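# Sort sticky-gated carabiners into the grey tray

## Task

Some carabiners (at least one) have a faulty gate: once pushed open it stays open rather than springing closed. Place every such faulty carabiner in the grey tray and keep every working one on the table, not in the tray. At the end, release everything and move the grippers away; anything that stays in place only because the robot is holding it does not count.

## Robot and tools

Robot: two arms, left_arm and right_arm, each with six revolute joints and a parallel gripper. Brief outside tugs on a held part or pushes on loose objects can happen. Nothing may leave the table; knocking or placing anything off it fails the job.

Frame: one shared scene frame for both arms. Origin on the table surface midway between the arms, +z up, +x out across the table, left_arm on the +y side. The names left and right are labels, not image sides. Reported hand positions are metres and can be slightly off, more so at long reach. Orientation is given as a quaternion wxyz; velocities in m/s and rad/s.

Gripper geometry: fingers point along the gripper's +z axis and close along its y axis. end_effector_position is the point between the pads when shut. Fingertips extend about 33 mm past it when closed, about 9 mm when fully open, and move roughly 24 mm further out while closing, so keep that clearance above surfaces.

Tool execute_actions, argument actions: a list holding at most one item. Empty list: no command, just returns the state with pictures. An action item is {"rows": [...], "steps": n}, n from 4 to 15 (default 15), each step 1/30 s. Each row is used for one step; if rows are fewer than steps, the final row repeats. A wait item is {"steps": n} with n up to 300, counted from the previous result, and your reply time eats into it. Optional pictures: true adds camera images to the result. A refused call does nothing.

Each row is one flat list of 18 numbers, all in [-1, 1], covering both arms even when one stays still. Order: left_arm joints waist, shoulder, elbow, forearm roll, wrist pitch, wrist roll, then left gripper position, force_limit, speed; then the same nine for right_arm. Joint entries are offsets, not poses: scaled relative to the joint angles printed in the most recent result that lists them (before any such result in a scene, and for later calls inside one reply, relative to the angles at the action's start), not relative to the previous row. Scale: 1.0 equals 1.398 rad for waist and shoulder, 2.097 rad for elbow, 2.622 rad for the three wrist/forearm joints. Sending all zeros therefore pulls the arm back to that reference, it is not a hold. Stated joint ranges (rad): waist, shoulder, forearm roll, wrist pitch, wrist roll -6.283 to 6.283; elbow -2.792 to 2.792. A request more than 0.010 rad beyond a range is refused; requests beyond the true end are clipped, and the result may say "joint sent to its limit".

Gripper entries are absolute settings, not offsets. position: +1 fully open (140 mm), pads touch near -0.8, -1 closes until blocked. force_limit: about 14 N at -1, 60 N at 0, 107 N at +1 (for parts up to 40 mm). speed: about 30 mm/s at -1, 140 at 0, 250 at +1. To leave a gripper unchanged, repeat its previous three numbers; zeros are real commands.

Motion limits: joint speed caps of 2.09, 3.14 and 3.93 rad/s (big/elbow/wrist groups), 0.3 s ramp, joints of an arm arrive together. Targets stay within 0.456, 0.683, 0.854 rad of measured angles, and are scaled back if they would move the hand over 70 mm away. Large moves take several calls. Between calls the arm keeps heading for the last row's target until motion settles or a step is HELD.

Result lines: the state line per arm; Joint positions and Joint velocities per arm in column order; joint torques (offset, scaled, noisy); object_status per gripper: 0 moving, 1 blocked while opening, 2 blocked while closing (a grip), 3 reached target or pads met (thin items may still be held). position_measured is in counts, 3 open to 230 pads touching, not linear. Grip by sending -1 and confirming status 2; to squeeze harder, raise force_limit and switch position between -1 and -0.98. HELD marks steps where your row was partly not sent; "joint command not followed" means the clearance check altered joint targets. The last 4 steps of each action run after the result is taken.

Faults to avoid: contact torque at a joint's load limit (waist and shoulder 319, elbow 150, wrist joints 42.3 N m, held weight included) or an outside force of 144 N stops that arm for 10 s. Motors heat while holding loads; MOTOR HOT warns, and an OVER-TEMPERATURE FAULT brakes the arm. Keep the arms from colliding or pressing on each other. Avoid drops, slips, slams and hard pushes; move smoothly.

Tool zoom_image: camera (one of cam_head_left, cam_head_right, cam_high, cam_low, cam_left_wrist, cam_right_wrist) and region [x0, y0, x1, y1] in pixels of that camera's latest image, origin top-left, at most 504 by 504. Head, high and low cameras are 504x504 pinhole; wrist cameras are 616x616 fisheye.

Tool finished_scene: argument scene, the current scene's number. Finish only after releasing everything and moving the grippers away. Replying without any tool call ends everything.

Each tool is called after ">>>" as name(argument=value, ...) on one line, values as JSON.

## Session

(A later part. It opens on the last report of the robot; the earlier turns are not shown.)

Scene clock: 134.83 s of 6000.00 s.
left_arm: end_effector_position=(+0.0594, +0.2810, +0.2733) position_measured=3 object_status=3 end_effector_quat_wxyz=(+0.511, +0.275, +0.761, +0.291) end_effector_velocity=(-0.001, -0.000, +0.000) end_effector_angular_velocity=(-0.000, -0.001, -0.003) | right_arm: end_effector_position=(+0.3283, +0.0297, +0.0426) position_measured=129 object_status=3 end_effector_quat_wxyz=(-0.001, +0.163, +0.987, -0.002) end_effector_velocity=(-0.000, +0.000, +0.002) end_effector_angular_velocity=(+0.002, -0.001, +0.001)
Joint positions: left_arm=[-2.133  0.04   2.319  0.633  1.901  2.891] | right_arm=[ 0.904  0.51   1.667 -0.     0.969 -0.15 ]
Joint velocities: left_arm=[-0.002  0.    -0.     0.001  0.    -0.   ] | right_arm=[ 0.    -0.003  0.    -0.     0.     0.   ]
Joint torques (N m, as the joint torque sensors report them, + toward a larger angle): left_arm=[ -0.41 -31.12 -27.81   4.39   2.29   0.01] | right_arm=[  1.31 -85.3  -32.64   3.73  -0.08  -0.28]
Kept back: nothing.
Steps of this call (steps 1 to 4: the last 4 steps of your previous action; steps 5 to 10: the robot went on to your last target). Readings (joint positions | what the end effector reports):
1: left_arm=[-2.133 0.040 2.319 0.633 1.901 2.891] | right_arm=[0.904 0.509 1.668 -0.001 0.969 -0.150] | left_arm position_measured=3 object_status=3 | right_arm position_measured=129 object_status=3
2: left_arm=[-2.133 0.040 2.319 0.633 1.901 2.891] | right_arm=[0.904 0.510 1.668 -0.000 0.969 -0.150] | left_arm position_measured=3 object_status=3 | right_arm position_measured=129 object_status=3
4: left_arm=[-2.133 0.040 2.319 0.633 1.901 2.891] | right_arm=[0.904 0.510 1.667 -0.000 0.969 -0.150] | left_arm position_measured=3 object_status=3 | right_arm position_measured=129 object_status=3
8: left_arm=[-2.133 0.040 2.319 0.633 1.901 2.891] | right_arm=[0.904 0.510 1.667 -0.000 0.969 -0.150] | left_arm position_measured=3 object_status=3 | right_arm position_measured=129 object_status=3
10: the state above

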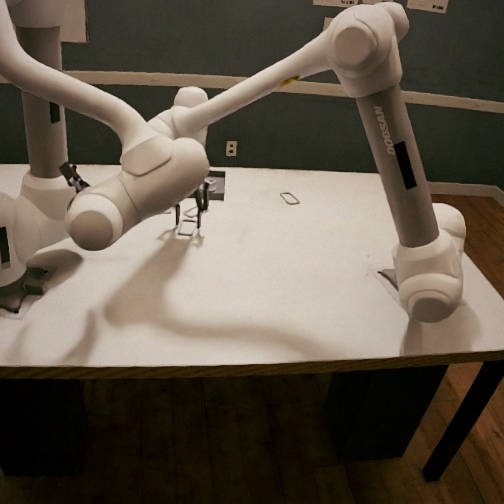

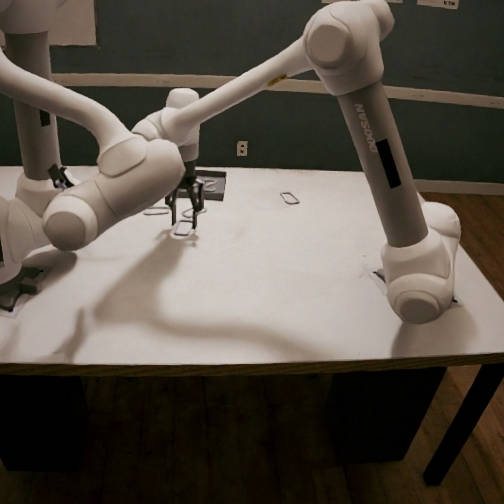

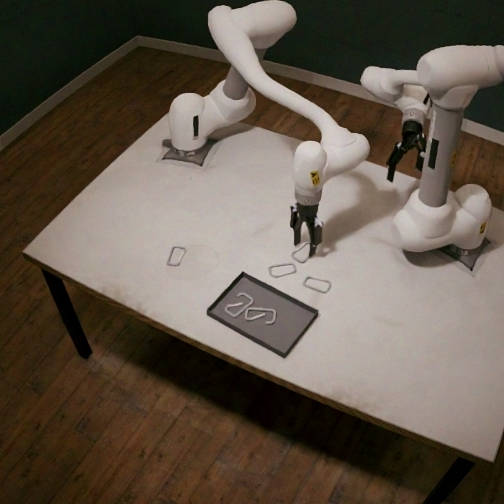

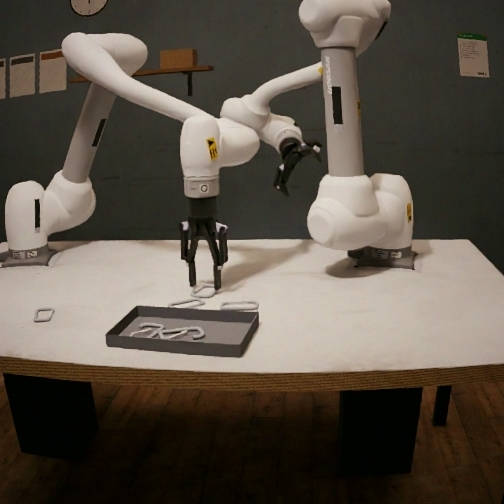

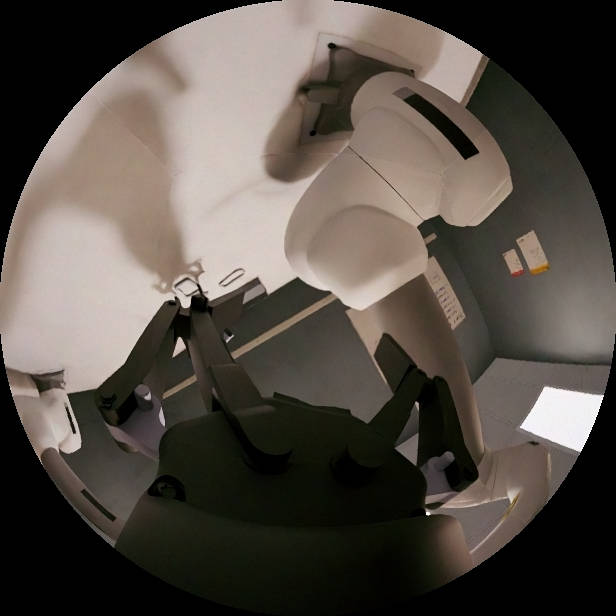

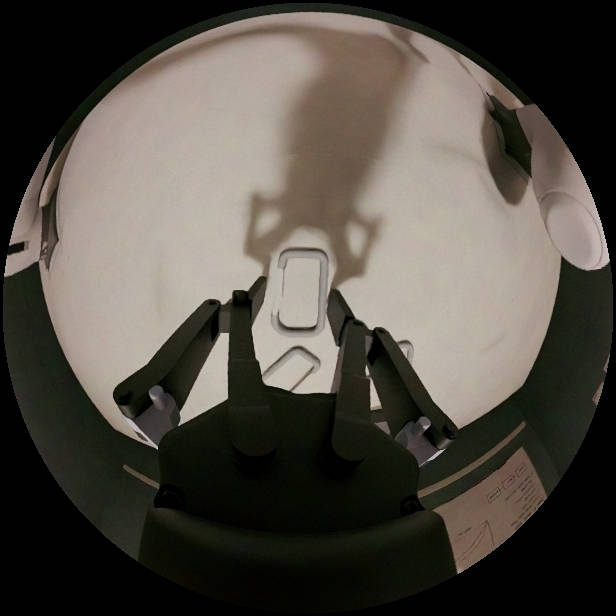

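>>> execute_actions(actions=[{"rows":[[0,0,0,0,0,0,1,0,0,0,0.0021,0.001,0,-0.002,0,0,0,0]],"steps":15}])

>>> execute_actions(actions=[{"rows":[[0,0,0,0,0,0,1,0,0,0,0,0,0,0,0,-0.17,-0.3,-0.8]],"steps":15}])

>>> execute_actions(actions=[{"steps":10}], pictures=true)

>>> zoom_image(camera="cam_right_wrist", region=[200, 200, 400, 400])

Scene clock: 135.40 s of 6000.00 s.
left_arm: end_effector_position=(+0.0594, +0.2810, +0.2733) position_measured=3 object_status=3 end_effector_quat_wxyz=(+0.511, +0.275, +0.761, +0.291) end_effector_velocity=(+0.000, +0.000, -0.000) end_effector_angular_velocity=(+0.000, +0.001, +0.001) | right_arm: end_effector_position=(+0.3283, +0.0297, +0.0394) position_measured=129 object_status=3 end_effector_quat_wxyz=(-0.001, +0.163, +0.987, -0.002) end_effector_velocity=(+0.000, -0.000, +0.001) end_effector_angular_velocity=(+0.001, -0.000, -0.001)
Joint positions: left_arm=[-2.133  0.04   2.319  0.633  1.901  2.891] | right_arm=[ 0.904  0.513  1.669 -0.     0.964 -0.15 ]
Joint velocities: left_arm=[ 0.001 -0.     0.    -0.    -0.     0.   ] | right_arm=[-0.    -0.001  0.     0.    -0.001  0.   ]
Joint torques (N m, as the joint torque sensors report them, + toward a larger angle): left_arm=[ -1.18 -31.29 -27.73   4.36   2.24   0.12] | right_arm=[  4.51 -85.47 -33.39   3.72  -0.14  -0.28]
Steps of this call (steps 1 to 6: the robot went on to your last target; steps 7 to 17: the first 11 steps of this action). Readings (joint positions | what the end effector reports):
7: left_arm=[-2.133 0.040 2.319 0.633 1.901 2.891] | right_arm=[0.904 0.510 1.667 -0.000 0.969 -0.150] | left_arm position_measured=3 object_status=3 | right_arm position_measured=129 object_status=3
8: left_arm=[-2.133 0.040 2.319 0.633 1.901 2.891] | right_arm=[0.904 0.511 1.667 -0.000 0.968 -0.150] | left_arm position_measured=3 object_status=3 | right_arm position_measured=129 object_status=3
10: left_arm=[-2.133 0.040 2.319 0.633 1.901 2.891] | right_arm=[0.904 0.512 1.669 -0.000 0.966 -0.150] | left_arm position_measured=3 object_status=3 | right_arm position_measured=129 object_status=3
14: left_arm=[-2.133 0.040 2.319 0.633 1.901 2.891] | right_arm=[0.904 0.513 1.669 -0.000 0.964 -0.150] | left_arm position_measured=3 object_status=3 | right_arm position_measured=129 object_status=3
17: the state above

Scene clock: 135.90 s of 6000.00 s.
left_arm: end_effector_position=(+0.0594, +0.2810, +0.2733) position_measured=3 object_status=3 end_effector_quat_wxyz=(+0.511, +0.275, +0.761, +0.291) end_effector_velocity=(-0.000, -0.000, +0.000) end_effector_angular_velocity=(-0.001, +0.000, -0.001) | right_arm: end_effector_position=(+0.3283, +0.0298, +0.0394) position_measured=150 object_status=0 end_effector_quat_wxyz=(-0.001, +0.163, +0.987, -0.002) end_effector_velocity=(+0.000, -0.000, -0.001) end_effector_angular_velocity=(-0.002, +0.001, +0.000)
Joint positions: left_arm=[-2.133  0.04   2.319  0.633  1.901  2.891] | right_arm=[ 0.904  0.513  1.669 -0.     0.964 -0.15 ]
Joint velocities: left_arm=[-0.001 -0.    -0.     0.    -0.    -0.001] | right_arm=[-0.     0.002 -0.    -0.    -0.    -0.001]
Joint torques (N m, as the joint torque sensors report them, + toward a larger angle): left_arm=[ -0.65 -31.17 -27.85   4.22   2.21   0.02] | right_arm=[  2.38 -60.8  -15.81   3.71   1.3    0.09]
Steps of this call (steps 1 to 4: the last 4 steps of your previous action; steps 5 to 15: the first 11 steps of this action, its rows measured from where the robot was after step 4). Readings (joint positions | what the end effector reports):
4: left_arm=[-2.133 0.040 2.319 0.633 1.901 2.891] | right_arm=[0.904 0.513 1.669 -0.000 0.964 -0.150] | left_arm position_measured=3 object_status=3 | right_arm position_measured=129 object_status=3
5: left_arm=[-2.133 0.040 2.319 0.633 1.901 2.891] | right_arm=[0.904 0.513 1.669 -0.000 0.964 -0.150] | left_arm position_measured=3 object_status=3 | right_arm position_measured=129 object_status=0
6: left_arm=[-2.133 0.040 2.319 0.633 1.901 2.891] | right_arm=[0.904 0.513 1.669 -0.000 0.964 -0.150] | left_arm position_measured=3 object_status=3 | right_arm position_measured=129 object_status=0
8: left_arm=[-2.133 0.040 2.319 0.633 1.901 2.891] | right_arm=[0.904 0.513 1.669 -0.000 0.964 -0.150] | left_arm position_measured=3 object_status=3 | right_arm position_measured=135 object_status=0
12: left_arm=[-2.133 0.040 2.319 0.633 1.901 2.891] | right_arm=[0.904 0.513 1.669 -0.000 0.964 -0.150] | left_arm position_measured=3 object_status=3 | right_arm position_measured=146 object_status=0
15: the state above

Scene clock: 136.23 s of 6000.00 s.
left_arm: end_effector_position=(+0.0594, +0.2810, +0.2733) position_measured=3 object_status=3 end_effector_quat_wxyz=(+0.511, +0.275, +0.761, +0.291) end_effector_velocity=(+0.000, -0.000, +0.000) end_effector_angular_velocity=(+0.000, -0.001, -0.000) | right_arm: end_effector_position=(+0.3283, +0.0298, +0.0394) position_measured=150 object_status=3 end_effector_quat_wxyz=(-0.001, +0.163, +0.987, -0.002) end_effector_velocity=(+0.000, -0.000, -0.001) end_effector_angular_velocity=(-0.001, +0.001, -0.001)
Joint positions: left_arm=[-2.133  0.04   2.319  0.633  1.901  2.891] | right_arm=[ 0.904  0.513  1.669 -0.     0.964 -0.15 ]
Joint velocities: left_arm=[ 0.     0.001 -0.     0.001  0.     0.   ] | right_arm=[-0.     0.001 -0.     0.     0.     0.001]
Joint torques (N m, as the joint torque sensors report them, + toward a larger angle): left_arm=[ -0.27 -31.64 -27.62   4.4    2.36  -0.02] | right_arm=[  3.78 -62.22 -15.5    3.68   1.2   -0.13]
Kept back: nothing.
Steps of this call (steps 1 to 4: the last 4 steps of your previous action; steps 5 to 10: the robot went on to your last target). Readings (joint positions | what the end effector reports):
1: left_arm=[-2.133 0.040 2.319 0.633 1.901 2.891] | right_arm=[0.904 0.513 1.669 -0.000 0.964 -0.150] | left_arm position_measured=3 object_status=3 | right_arm position_measured=150 object_status=0
2: left_arm=[-2.133 0.040 2.319 0.633 1.901 2.891] | right_arm=[0.904 0.513 1.669 -0.000 0.964 -0.150] | left_arm position_measured=3 object_status=3 | right_arm position_measured=150 object_status=0
4: left_arm=[-2.133 0.040 2.319 0.633 1.901 2.891] | right_arm=[0.904 0.513 1.669 -0.000 0.964 -0.150] | left_arm position_measured=3 object_status=3 | right_arm position_measured=150 object_status=3
8: left_arm=[-2.133 0.040 2.319 0.633 1.901 2.891] | right_arm=[0.904 0.513 1.669 -0.000 0.964 -0.150] | left_arm position_measured=3 object_status=3 | right_arm position_measured=150 object_status=3
10: the state above

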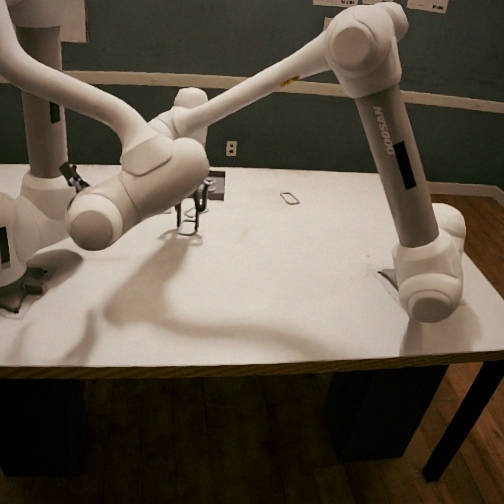

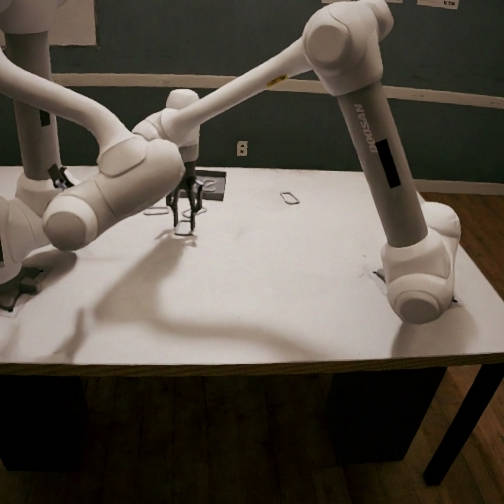

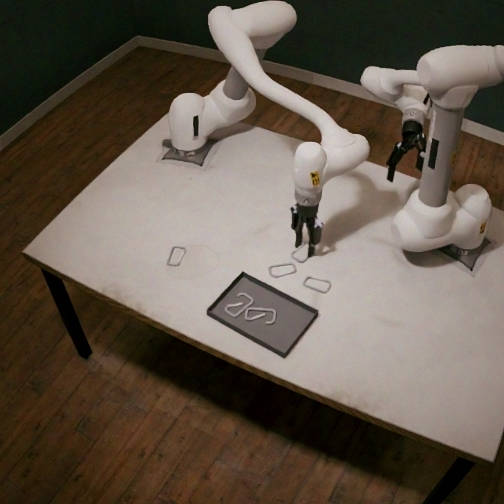

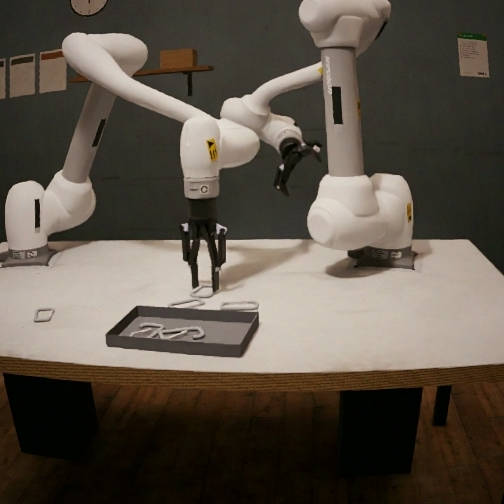

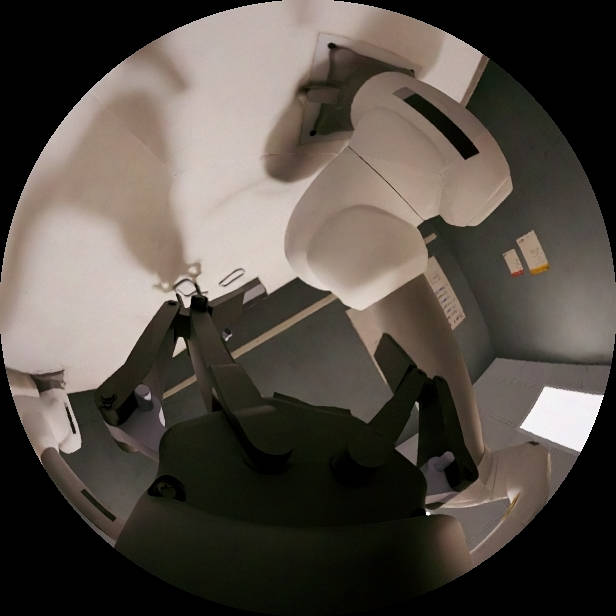

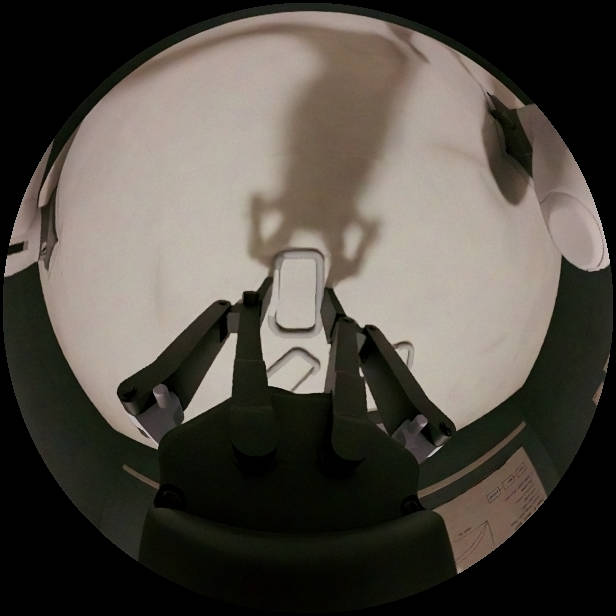

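Region (200, 200, 400, 400) of cam_right_wrist's 616x616 image, scaled by 2.520, with more detail than that image has.

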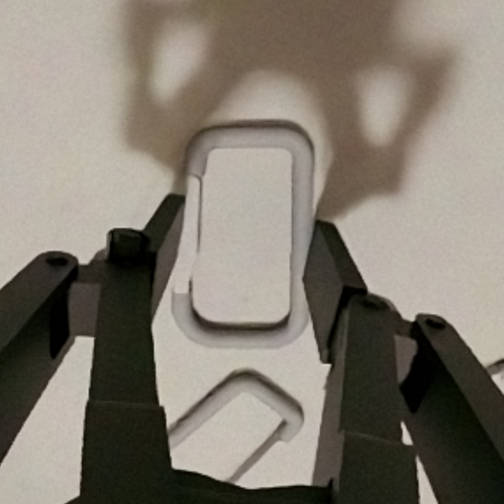

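>>> execute_actions(actions=[{"rows":[[0,0,0,0,0,0,1,0,0,0,-0.0004,-0.0002,0,0.0003,0,-0.3,0,-0.8]],"steps":15}])

>>> execute_actions(actions=[{"steps":10}], pictures=true)

>>> zoom_image(camera="cam_right_wrist", region=[200, 200, 400, 400])

Scene clock: 136.87 s of 6000.00 s.
left_arm: end_effector_position=(+0.0594, +0.2810, +0.2733) position_measured=3 object_status=3 end_effector_quat_wxyz=(+0.511, +0.275, +0.761, +0.291) end_effector_velocity=(-0.000, +0.000, -0.000) end_effector_angular_velocity=(+0.001, -0.000, -0.000) | right_arm: end_effector_position=(+0.3284, +0.0300, +0.0402) position_measured=167 object_status=0 end_effector_quat_wxyz=(-0.001, +0.163, +0.987, -0.002) end_effector_velocity=(-0.000, -0.000, -0.001) end_effector_angular_velocity=(-0.002, +0.001, -0.000)
Joint positions: left_arm=[-2.133  0.04   2.319  0.633  1.901  2.891] | right_arm=[ 0.904  0.512  1.669 -0.     0.965 -0.15 ]
Joint velocities: left_arm=[-0.  0.  0. -0.  0.  0.] | right_arm=[ 0.     0.001  0.    -0.     0.     0.001]
Joint torques (N m, as the joint torque sensors report them, + toward a larger angle): left_arm=[ -0.55 -31.   -27.9    4.36   2.28   0.12] | right_arm=[  3.3  -30.5    6.41   3.51   3.15  -0.27]
Steps of this call (steps 1 to 8: the robot went on to your last target; steps 9 to 19: the first 11 steps of this action). Readings (joint positions | what the end effector reports):
9: left_arm=[-2.133 0.040 2.319 0.633 1.901 2.891] | right_arm=[0.904 0.513 1.669 -0.000 0.964 -0.150] | left_arm position_measured=3 object_status=3 | right_arm position_measured=150 object_status=0
10: left_arm=[-2.133 0.040 2.319 0.633 1.901 2.891] | right_arm=[0.904 0.513 1.669 -0.000 0.964 -0.150] | left_arm position_measured=3 object_status=3 | right_arm position_measured=151 object_status=0
12: left_arm=[-2.133 0.040 2.319 0.633 1.901 2.891] | right_arm=[0.904 0.512 1.669 -0.000 0.965 -0.150] | left_arm position_measured=3 object_status=3 | right_arm position_measured=157 object_status=0
16: left_arm=[-2.133 0.040 2.319 0.633 1.901 2.891] | right_arm=[0.904 0.512 1.669 -0.000 0.965 -0.150] | left_arm position_measured=3 object_status=3 | right_arm position_measured=167 object_status=0
19: the state above

Scene clock: 137.20 s of 6000.00 s.
left_arm: end_effector_position=(+0.0594, +0.2810, +0.2733) position_measured=3 object_status=3 end_effector_quat_wxyz=(+0.511, +0.275, +0.761, +0.291) end_effector_velocity=(+0.000, -0.000, +0.000) end_effector_angular_velocity=(+0.000, -0.000, -0.000) | right_arm: end_effector_position=(+0.3284, +0.0299, +0.0402) position_measured=167 object_status=3 end_effector_quat_wxyz=(-0.001, +0.163, +0.987, -0.002) end_effector_velocity=(-0.000, +0.000, +0.000) end_effector_angular_velocity=(+0.000, -0.000, -0.000)
Joint positions: left_arm=[-2.133  0.04   2.319  0.633  1.901  2.891] | right_arm=[ 0.904  0.512  1.669 -0.     0.965 -0.15 ]
Joint velocities: left_arm=[0. 0. 0. 0. 0. 0.] | right_arm=[ 0.    -0.001  0.     0.     0.     0.   ]
Joint torques (N m, as the joint torque sensors report them, + toward a larger angle): left_arm=[  0.08 -31.55 -27.82   4.23   2.28  -0.01] | right_arm=[  1.48 -25.1    8.26   3.43   3.72  -0.29]
Kept back: nothing.
Steps of this call (steps 1 to 4: the last 4 steps of your previous action; steps 5 to 10: the robot went on to your last target). Readings (joint positions | what the end effector reports):
1: left_arm=[-2.133 0.040 2.319 0.633 1.901 2.891] | right_arm=[0.904 0.512 1.669 -0.000 0.965 -0.150] | left_arm position_measured=3 object_status=3 | right_arm position_measured=167 object_status=0
2: left_arm=[-2.133 0.040 2.319 0.633 1.901 2.891] | right_arm=[0.904 0.512 1.669 -0.000 0.965 -0.150] | left_arm position_measured=3 object_status=3 | right_arm position_measured=167 object_status=3
4: left_arm=[-2.133 0.040 2.319 0.633 1.901 2.891] | right_arm=[0.904 0.512 1.669 -0.000 0.965 -0.150] | left_arm position_measured=3 object_status=3 | right_arm position_measured=167 object_status=3
8: left_arm=[-2.133 0.040 2.319 0.633 1.901 2.891] | right_arm=[0.904 0.512 1.669 -0.000 0.965 -0.150] | left_arm position_measured=3 object_status=3 | right_arm position_measured=167 object_status=3
10: the state above

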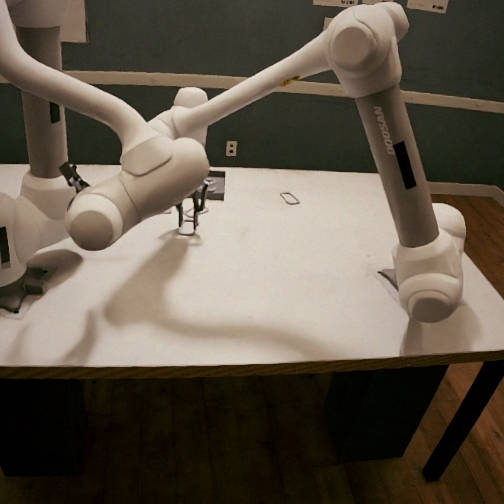

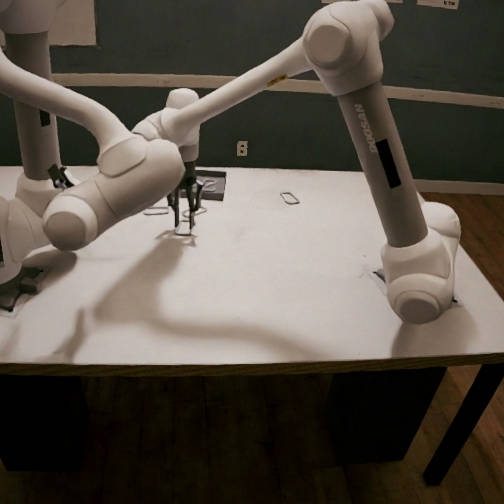

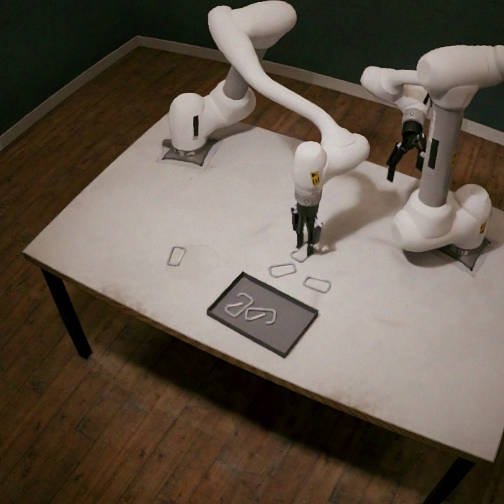

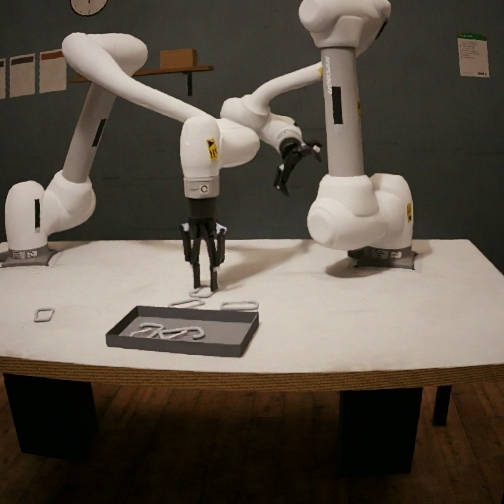

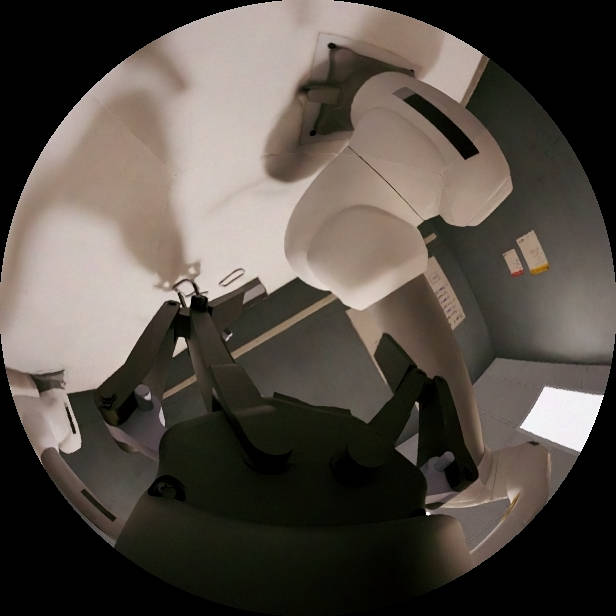

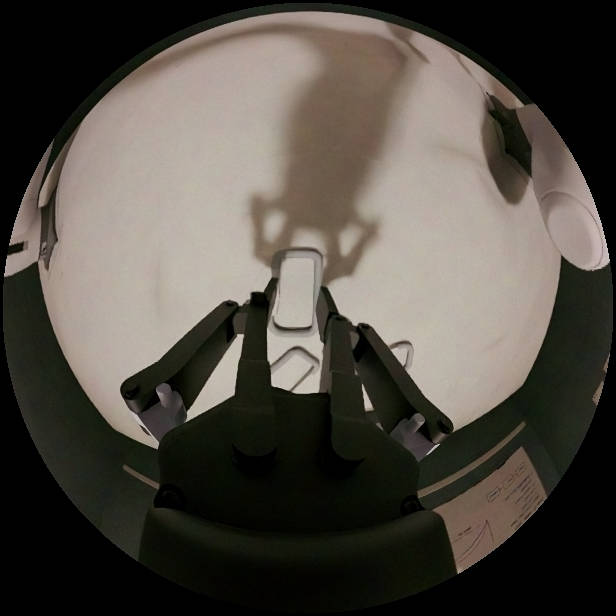

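Region (200, 200, 400, 400) of cam_right_wrist's 616x616 image, scaled by 2.520, with more detail than that image has.

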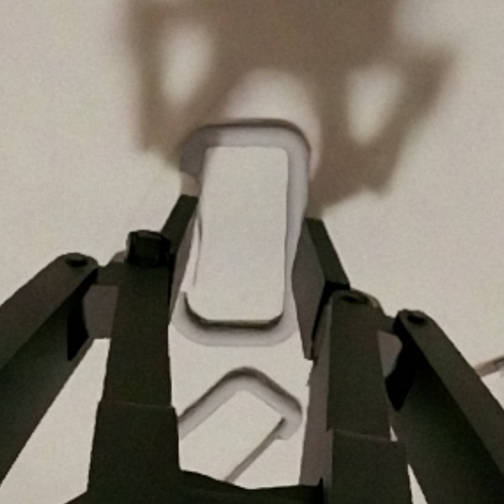

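>>> execute_actions(actions=[{"rows":[[0,0,0,0,0,0,1,0,0,0,-0.0008,-0.0004,0,0.0007,0,-0.3,0,-0.8],[0,0,0,0,0,0,1,0,0,0,-0.0008,-0.0004,0,0.0007,0,-0.3,0,-0.8],[0,0,0,0,0,0,1,0,0,0,-0.0008,-0.0004,0,0.0007,0,-0.3,0,-0.8],[0,0,0,0,0,0,1,0,0,0,-0.0010,-0.0005,0,0.0009,0,-0.4,0,-0.8]],"steps":15}])

>>> execute_actions(actions=[{"steps":12}], pictures=true)

>>> zoom_image(camera="cam_right_wrist", region=[200, 200, 400, 400])

Scene clock: 137.77 s of 6000.00 s.
left_arm: end_effector_position=(+0.0594, +0.2810, +0.2733) position_measured=3 object_status=3 end_effector_quat_wxyz=(+0.511, +0.275, +0.761, +0.291) end_effector_velocity=(+0.000, -0.000, +0.000) end_effector_angular_velocity=(-0.001, -0.000, -0.001) | right_arm: end_effector_position=(+0.3283, +0.0298, +0.0414) position_measured=179 object_status=0 end_effector_quat_wxyz=(-0.001, +0.163, +0.987, -0.002) end_effector_velocity=(+0.000, +0.000, +0.001) end_effector_angular_velocity=(+0.001, -0.000, +0.000)
Joint positions: left_arm=[-2.133  0.04   2.319  0.633  1.901  2.891] | right_arm=[ 0.904  0.511  1.668 -0.     0.967 -0.15 ]
Joint velocities: left_arm=[-0.    -0.001  0.     0.001 -0.    -0.   ] | right_arm=[-0.    -0.001 -0.001  0.     0.    -0.001]
Joint torques (N m, as the joint torque sensors report them, + toward a larger angle): left_arm=[  0.1  -31.59 -27.59   4.38   2.21  -0.01] | right_arm=[  2.11 -66.03 -17.     3.35   2.65  -0.08]
Steps of this call (steps 1 to 6: the robot went on to your last target; steps 7 to 17: the first 11 steps of this action). Readings (joint positions | what the end effector reports):
7: left_arm=[-2.133 0.040 2.319 0.633 1.901 2.891] | right_arm=[0.904 0.512 1.669 -0.000 0.965 -0.150] | left_arm position_measured=3 object_status=3 | right_arm position_measured=167 object_status=3
8: left_arm=[-2.133 0.040 2.319 0.633 1.901 2.891] | right_arm=[0.904 0.512 1.669 -0.000 0.965 -0.150] | left_arm position_measured=3 object_status=3 | right_arm position_measured=167 object_status=3
10: left_arm=[-2.133 0.040 2.319 0.633 1.901 2.891] | right_arm=[0.904 0.512 1.669 -0.000 0.966 -0.150] | left_arm position_measured=3 object_status=3 | right_arm position_measured=167 object_status=0
14: left_arm=[-2.133 0.040 2.319 0.633 1.901 2.891] | right_arm=[0.904 0.511 1.668 -0.000 0.967 -0.150] | left_arm position_measured=3 object_status=3 | right_arm position_measured=176 object_status=0
17: the state above

Scene clock: 138.17 s of 6000.00 s.
left_arm: end_effector_position=(+0.0594, +0.2810, +0.2733) position_measured=3 object_status=3 end_effector_quat_wxyz=(+0.511, +0.275, +0.761, +0.291) end_effector_velocity=(-0.000, -0.000, -0.000) end_effector_angular_velocity=(+0.000, +0.000, -0.000) | right_arm: end_effector_position=(+0.3284, +0.0299, +0.0417) position_measured=179 object_status=3 end_effector_quat_wxyz=(-0.001, +0.163, +0.987, -0.002) end_effector_velocity=(+0.000, -0.001, -0.000) end_effector_angular_velocity=(-0.001, -0.000, -0.001)
Joint positions: left_arm=[-2.133  0.04   2.319  0.633  1.901  2.891] | right_arm=[ 0.904  0.511  1.668 -0.     0.967 -0.15 ]
Joint velocities: left_arm=[-0.  0. -0. -0. -0.  0.] | right_arm=[-0.001 -0.     0.    -0.001  0.     0.001]
Joint torques (N m, as the joint torque sensors report them, + toward a larger angle): left_arm=[  0.16 -30.83 -27.63   4.46   2.19   0.11] | right_arm=[  2.37 -79.49 -26.21   3.62   1.09  -0.52]
Kept back: nothing.
Steps of this call (steps 1 to 4: the last 4 steps of your previous action; steps 5 to 12: the robot went on to your last target). Readings (joint positions | what the end effector reports):
1: left_arm=[-2.133 0.040 2.319 0.633 1.901 2.891] | right_arm=[0.904 0.511 1.668 -0.000 0.967 -0.150] | left_arm position_measured=3 object_status=3 | right_arm position_measured=179 object_status=0
2: left_arm=[-2.133 0.040 2.319 0.633 1.901 2.891] | right_arm=[0.904 0.511 1.668 -0.000 0.967 -0.150] | left_arm position_measured=3 object_status=3 | right_arm position_measured=179 object_status=0
4: left_arm=[-2.133 0.040 2.319 0.633 1.901 2.891] | right_arm=[0.904 0.511 1.668 -0.000 0.967 -0.150] | left_arm position_measured=3 object_status=3 | right_arm position_measured=179 object_status=3
8: left_arm=[-2.133 0.040 2.319 0.633 1.901 2.891] | right_arm=[0.904 0.511 1.668 -0.000 0.967 -0.150] | left_arm position_measured=3 object_status=3 | right_arm position_measured=179 object_status=3
12: the state above

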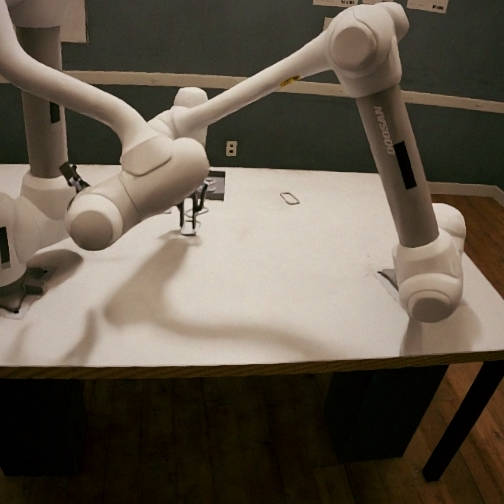

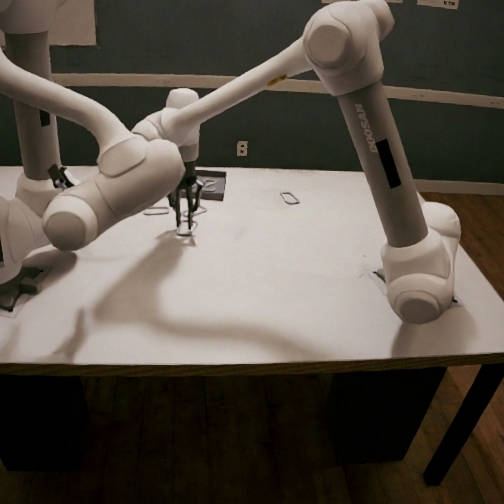

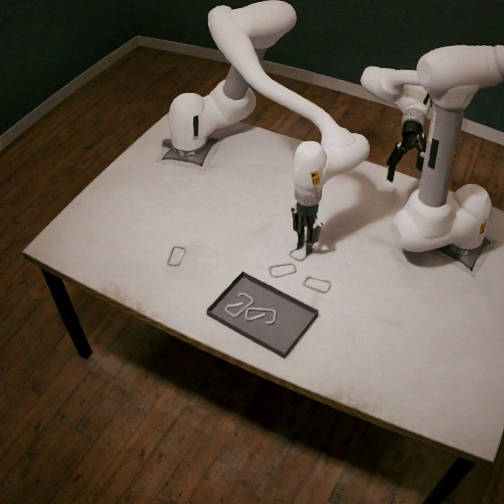

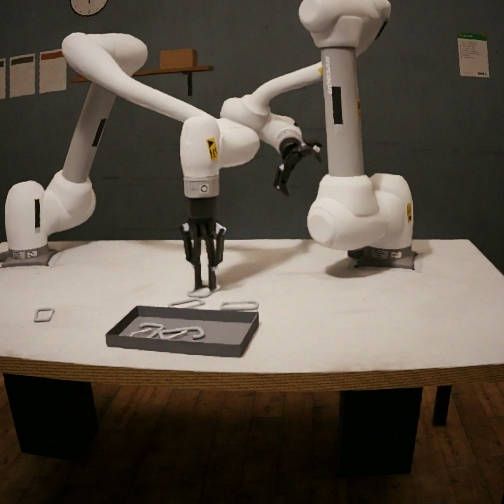

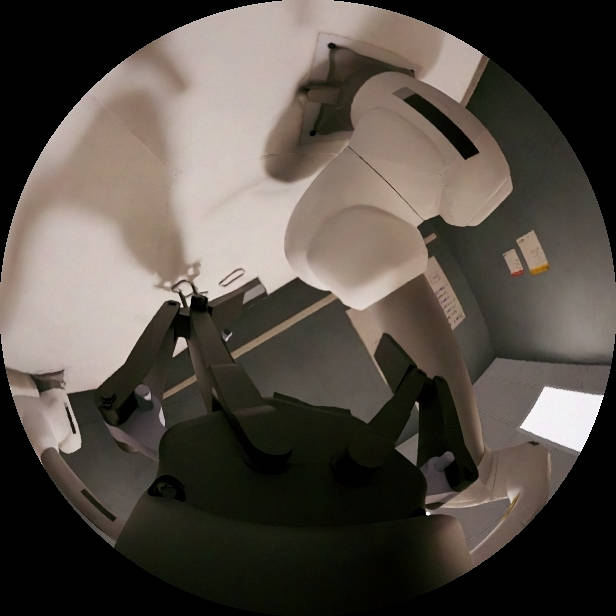

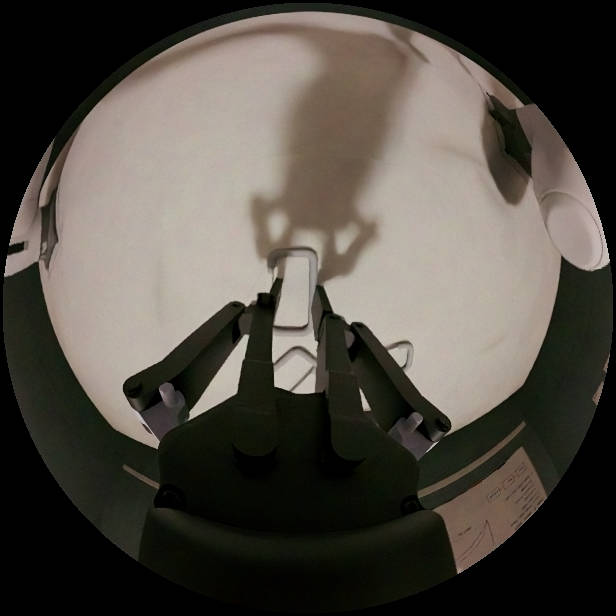

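Region (200, 200, 400, 400) of cam_right_wrist's 616x616 image, scaled by 2.520, with more detail than that image has.

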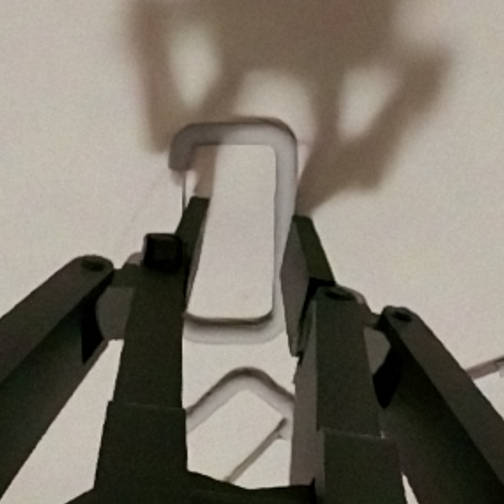

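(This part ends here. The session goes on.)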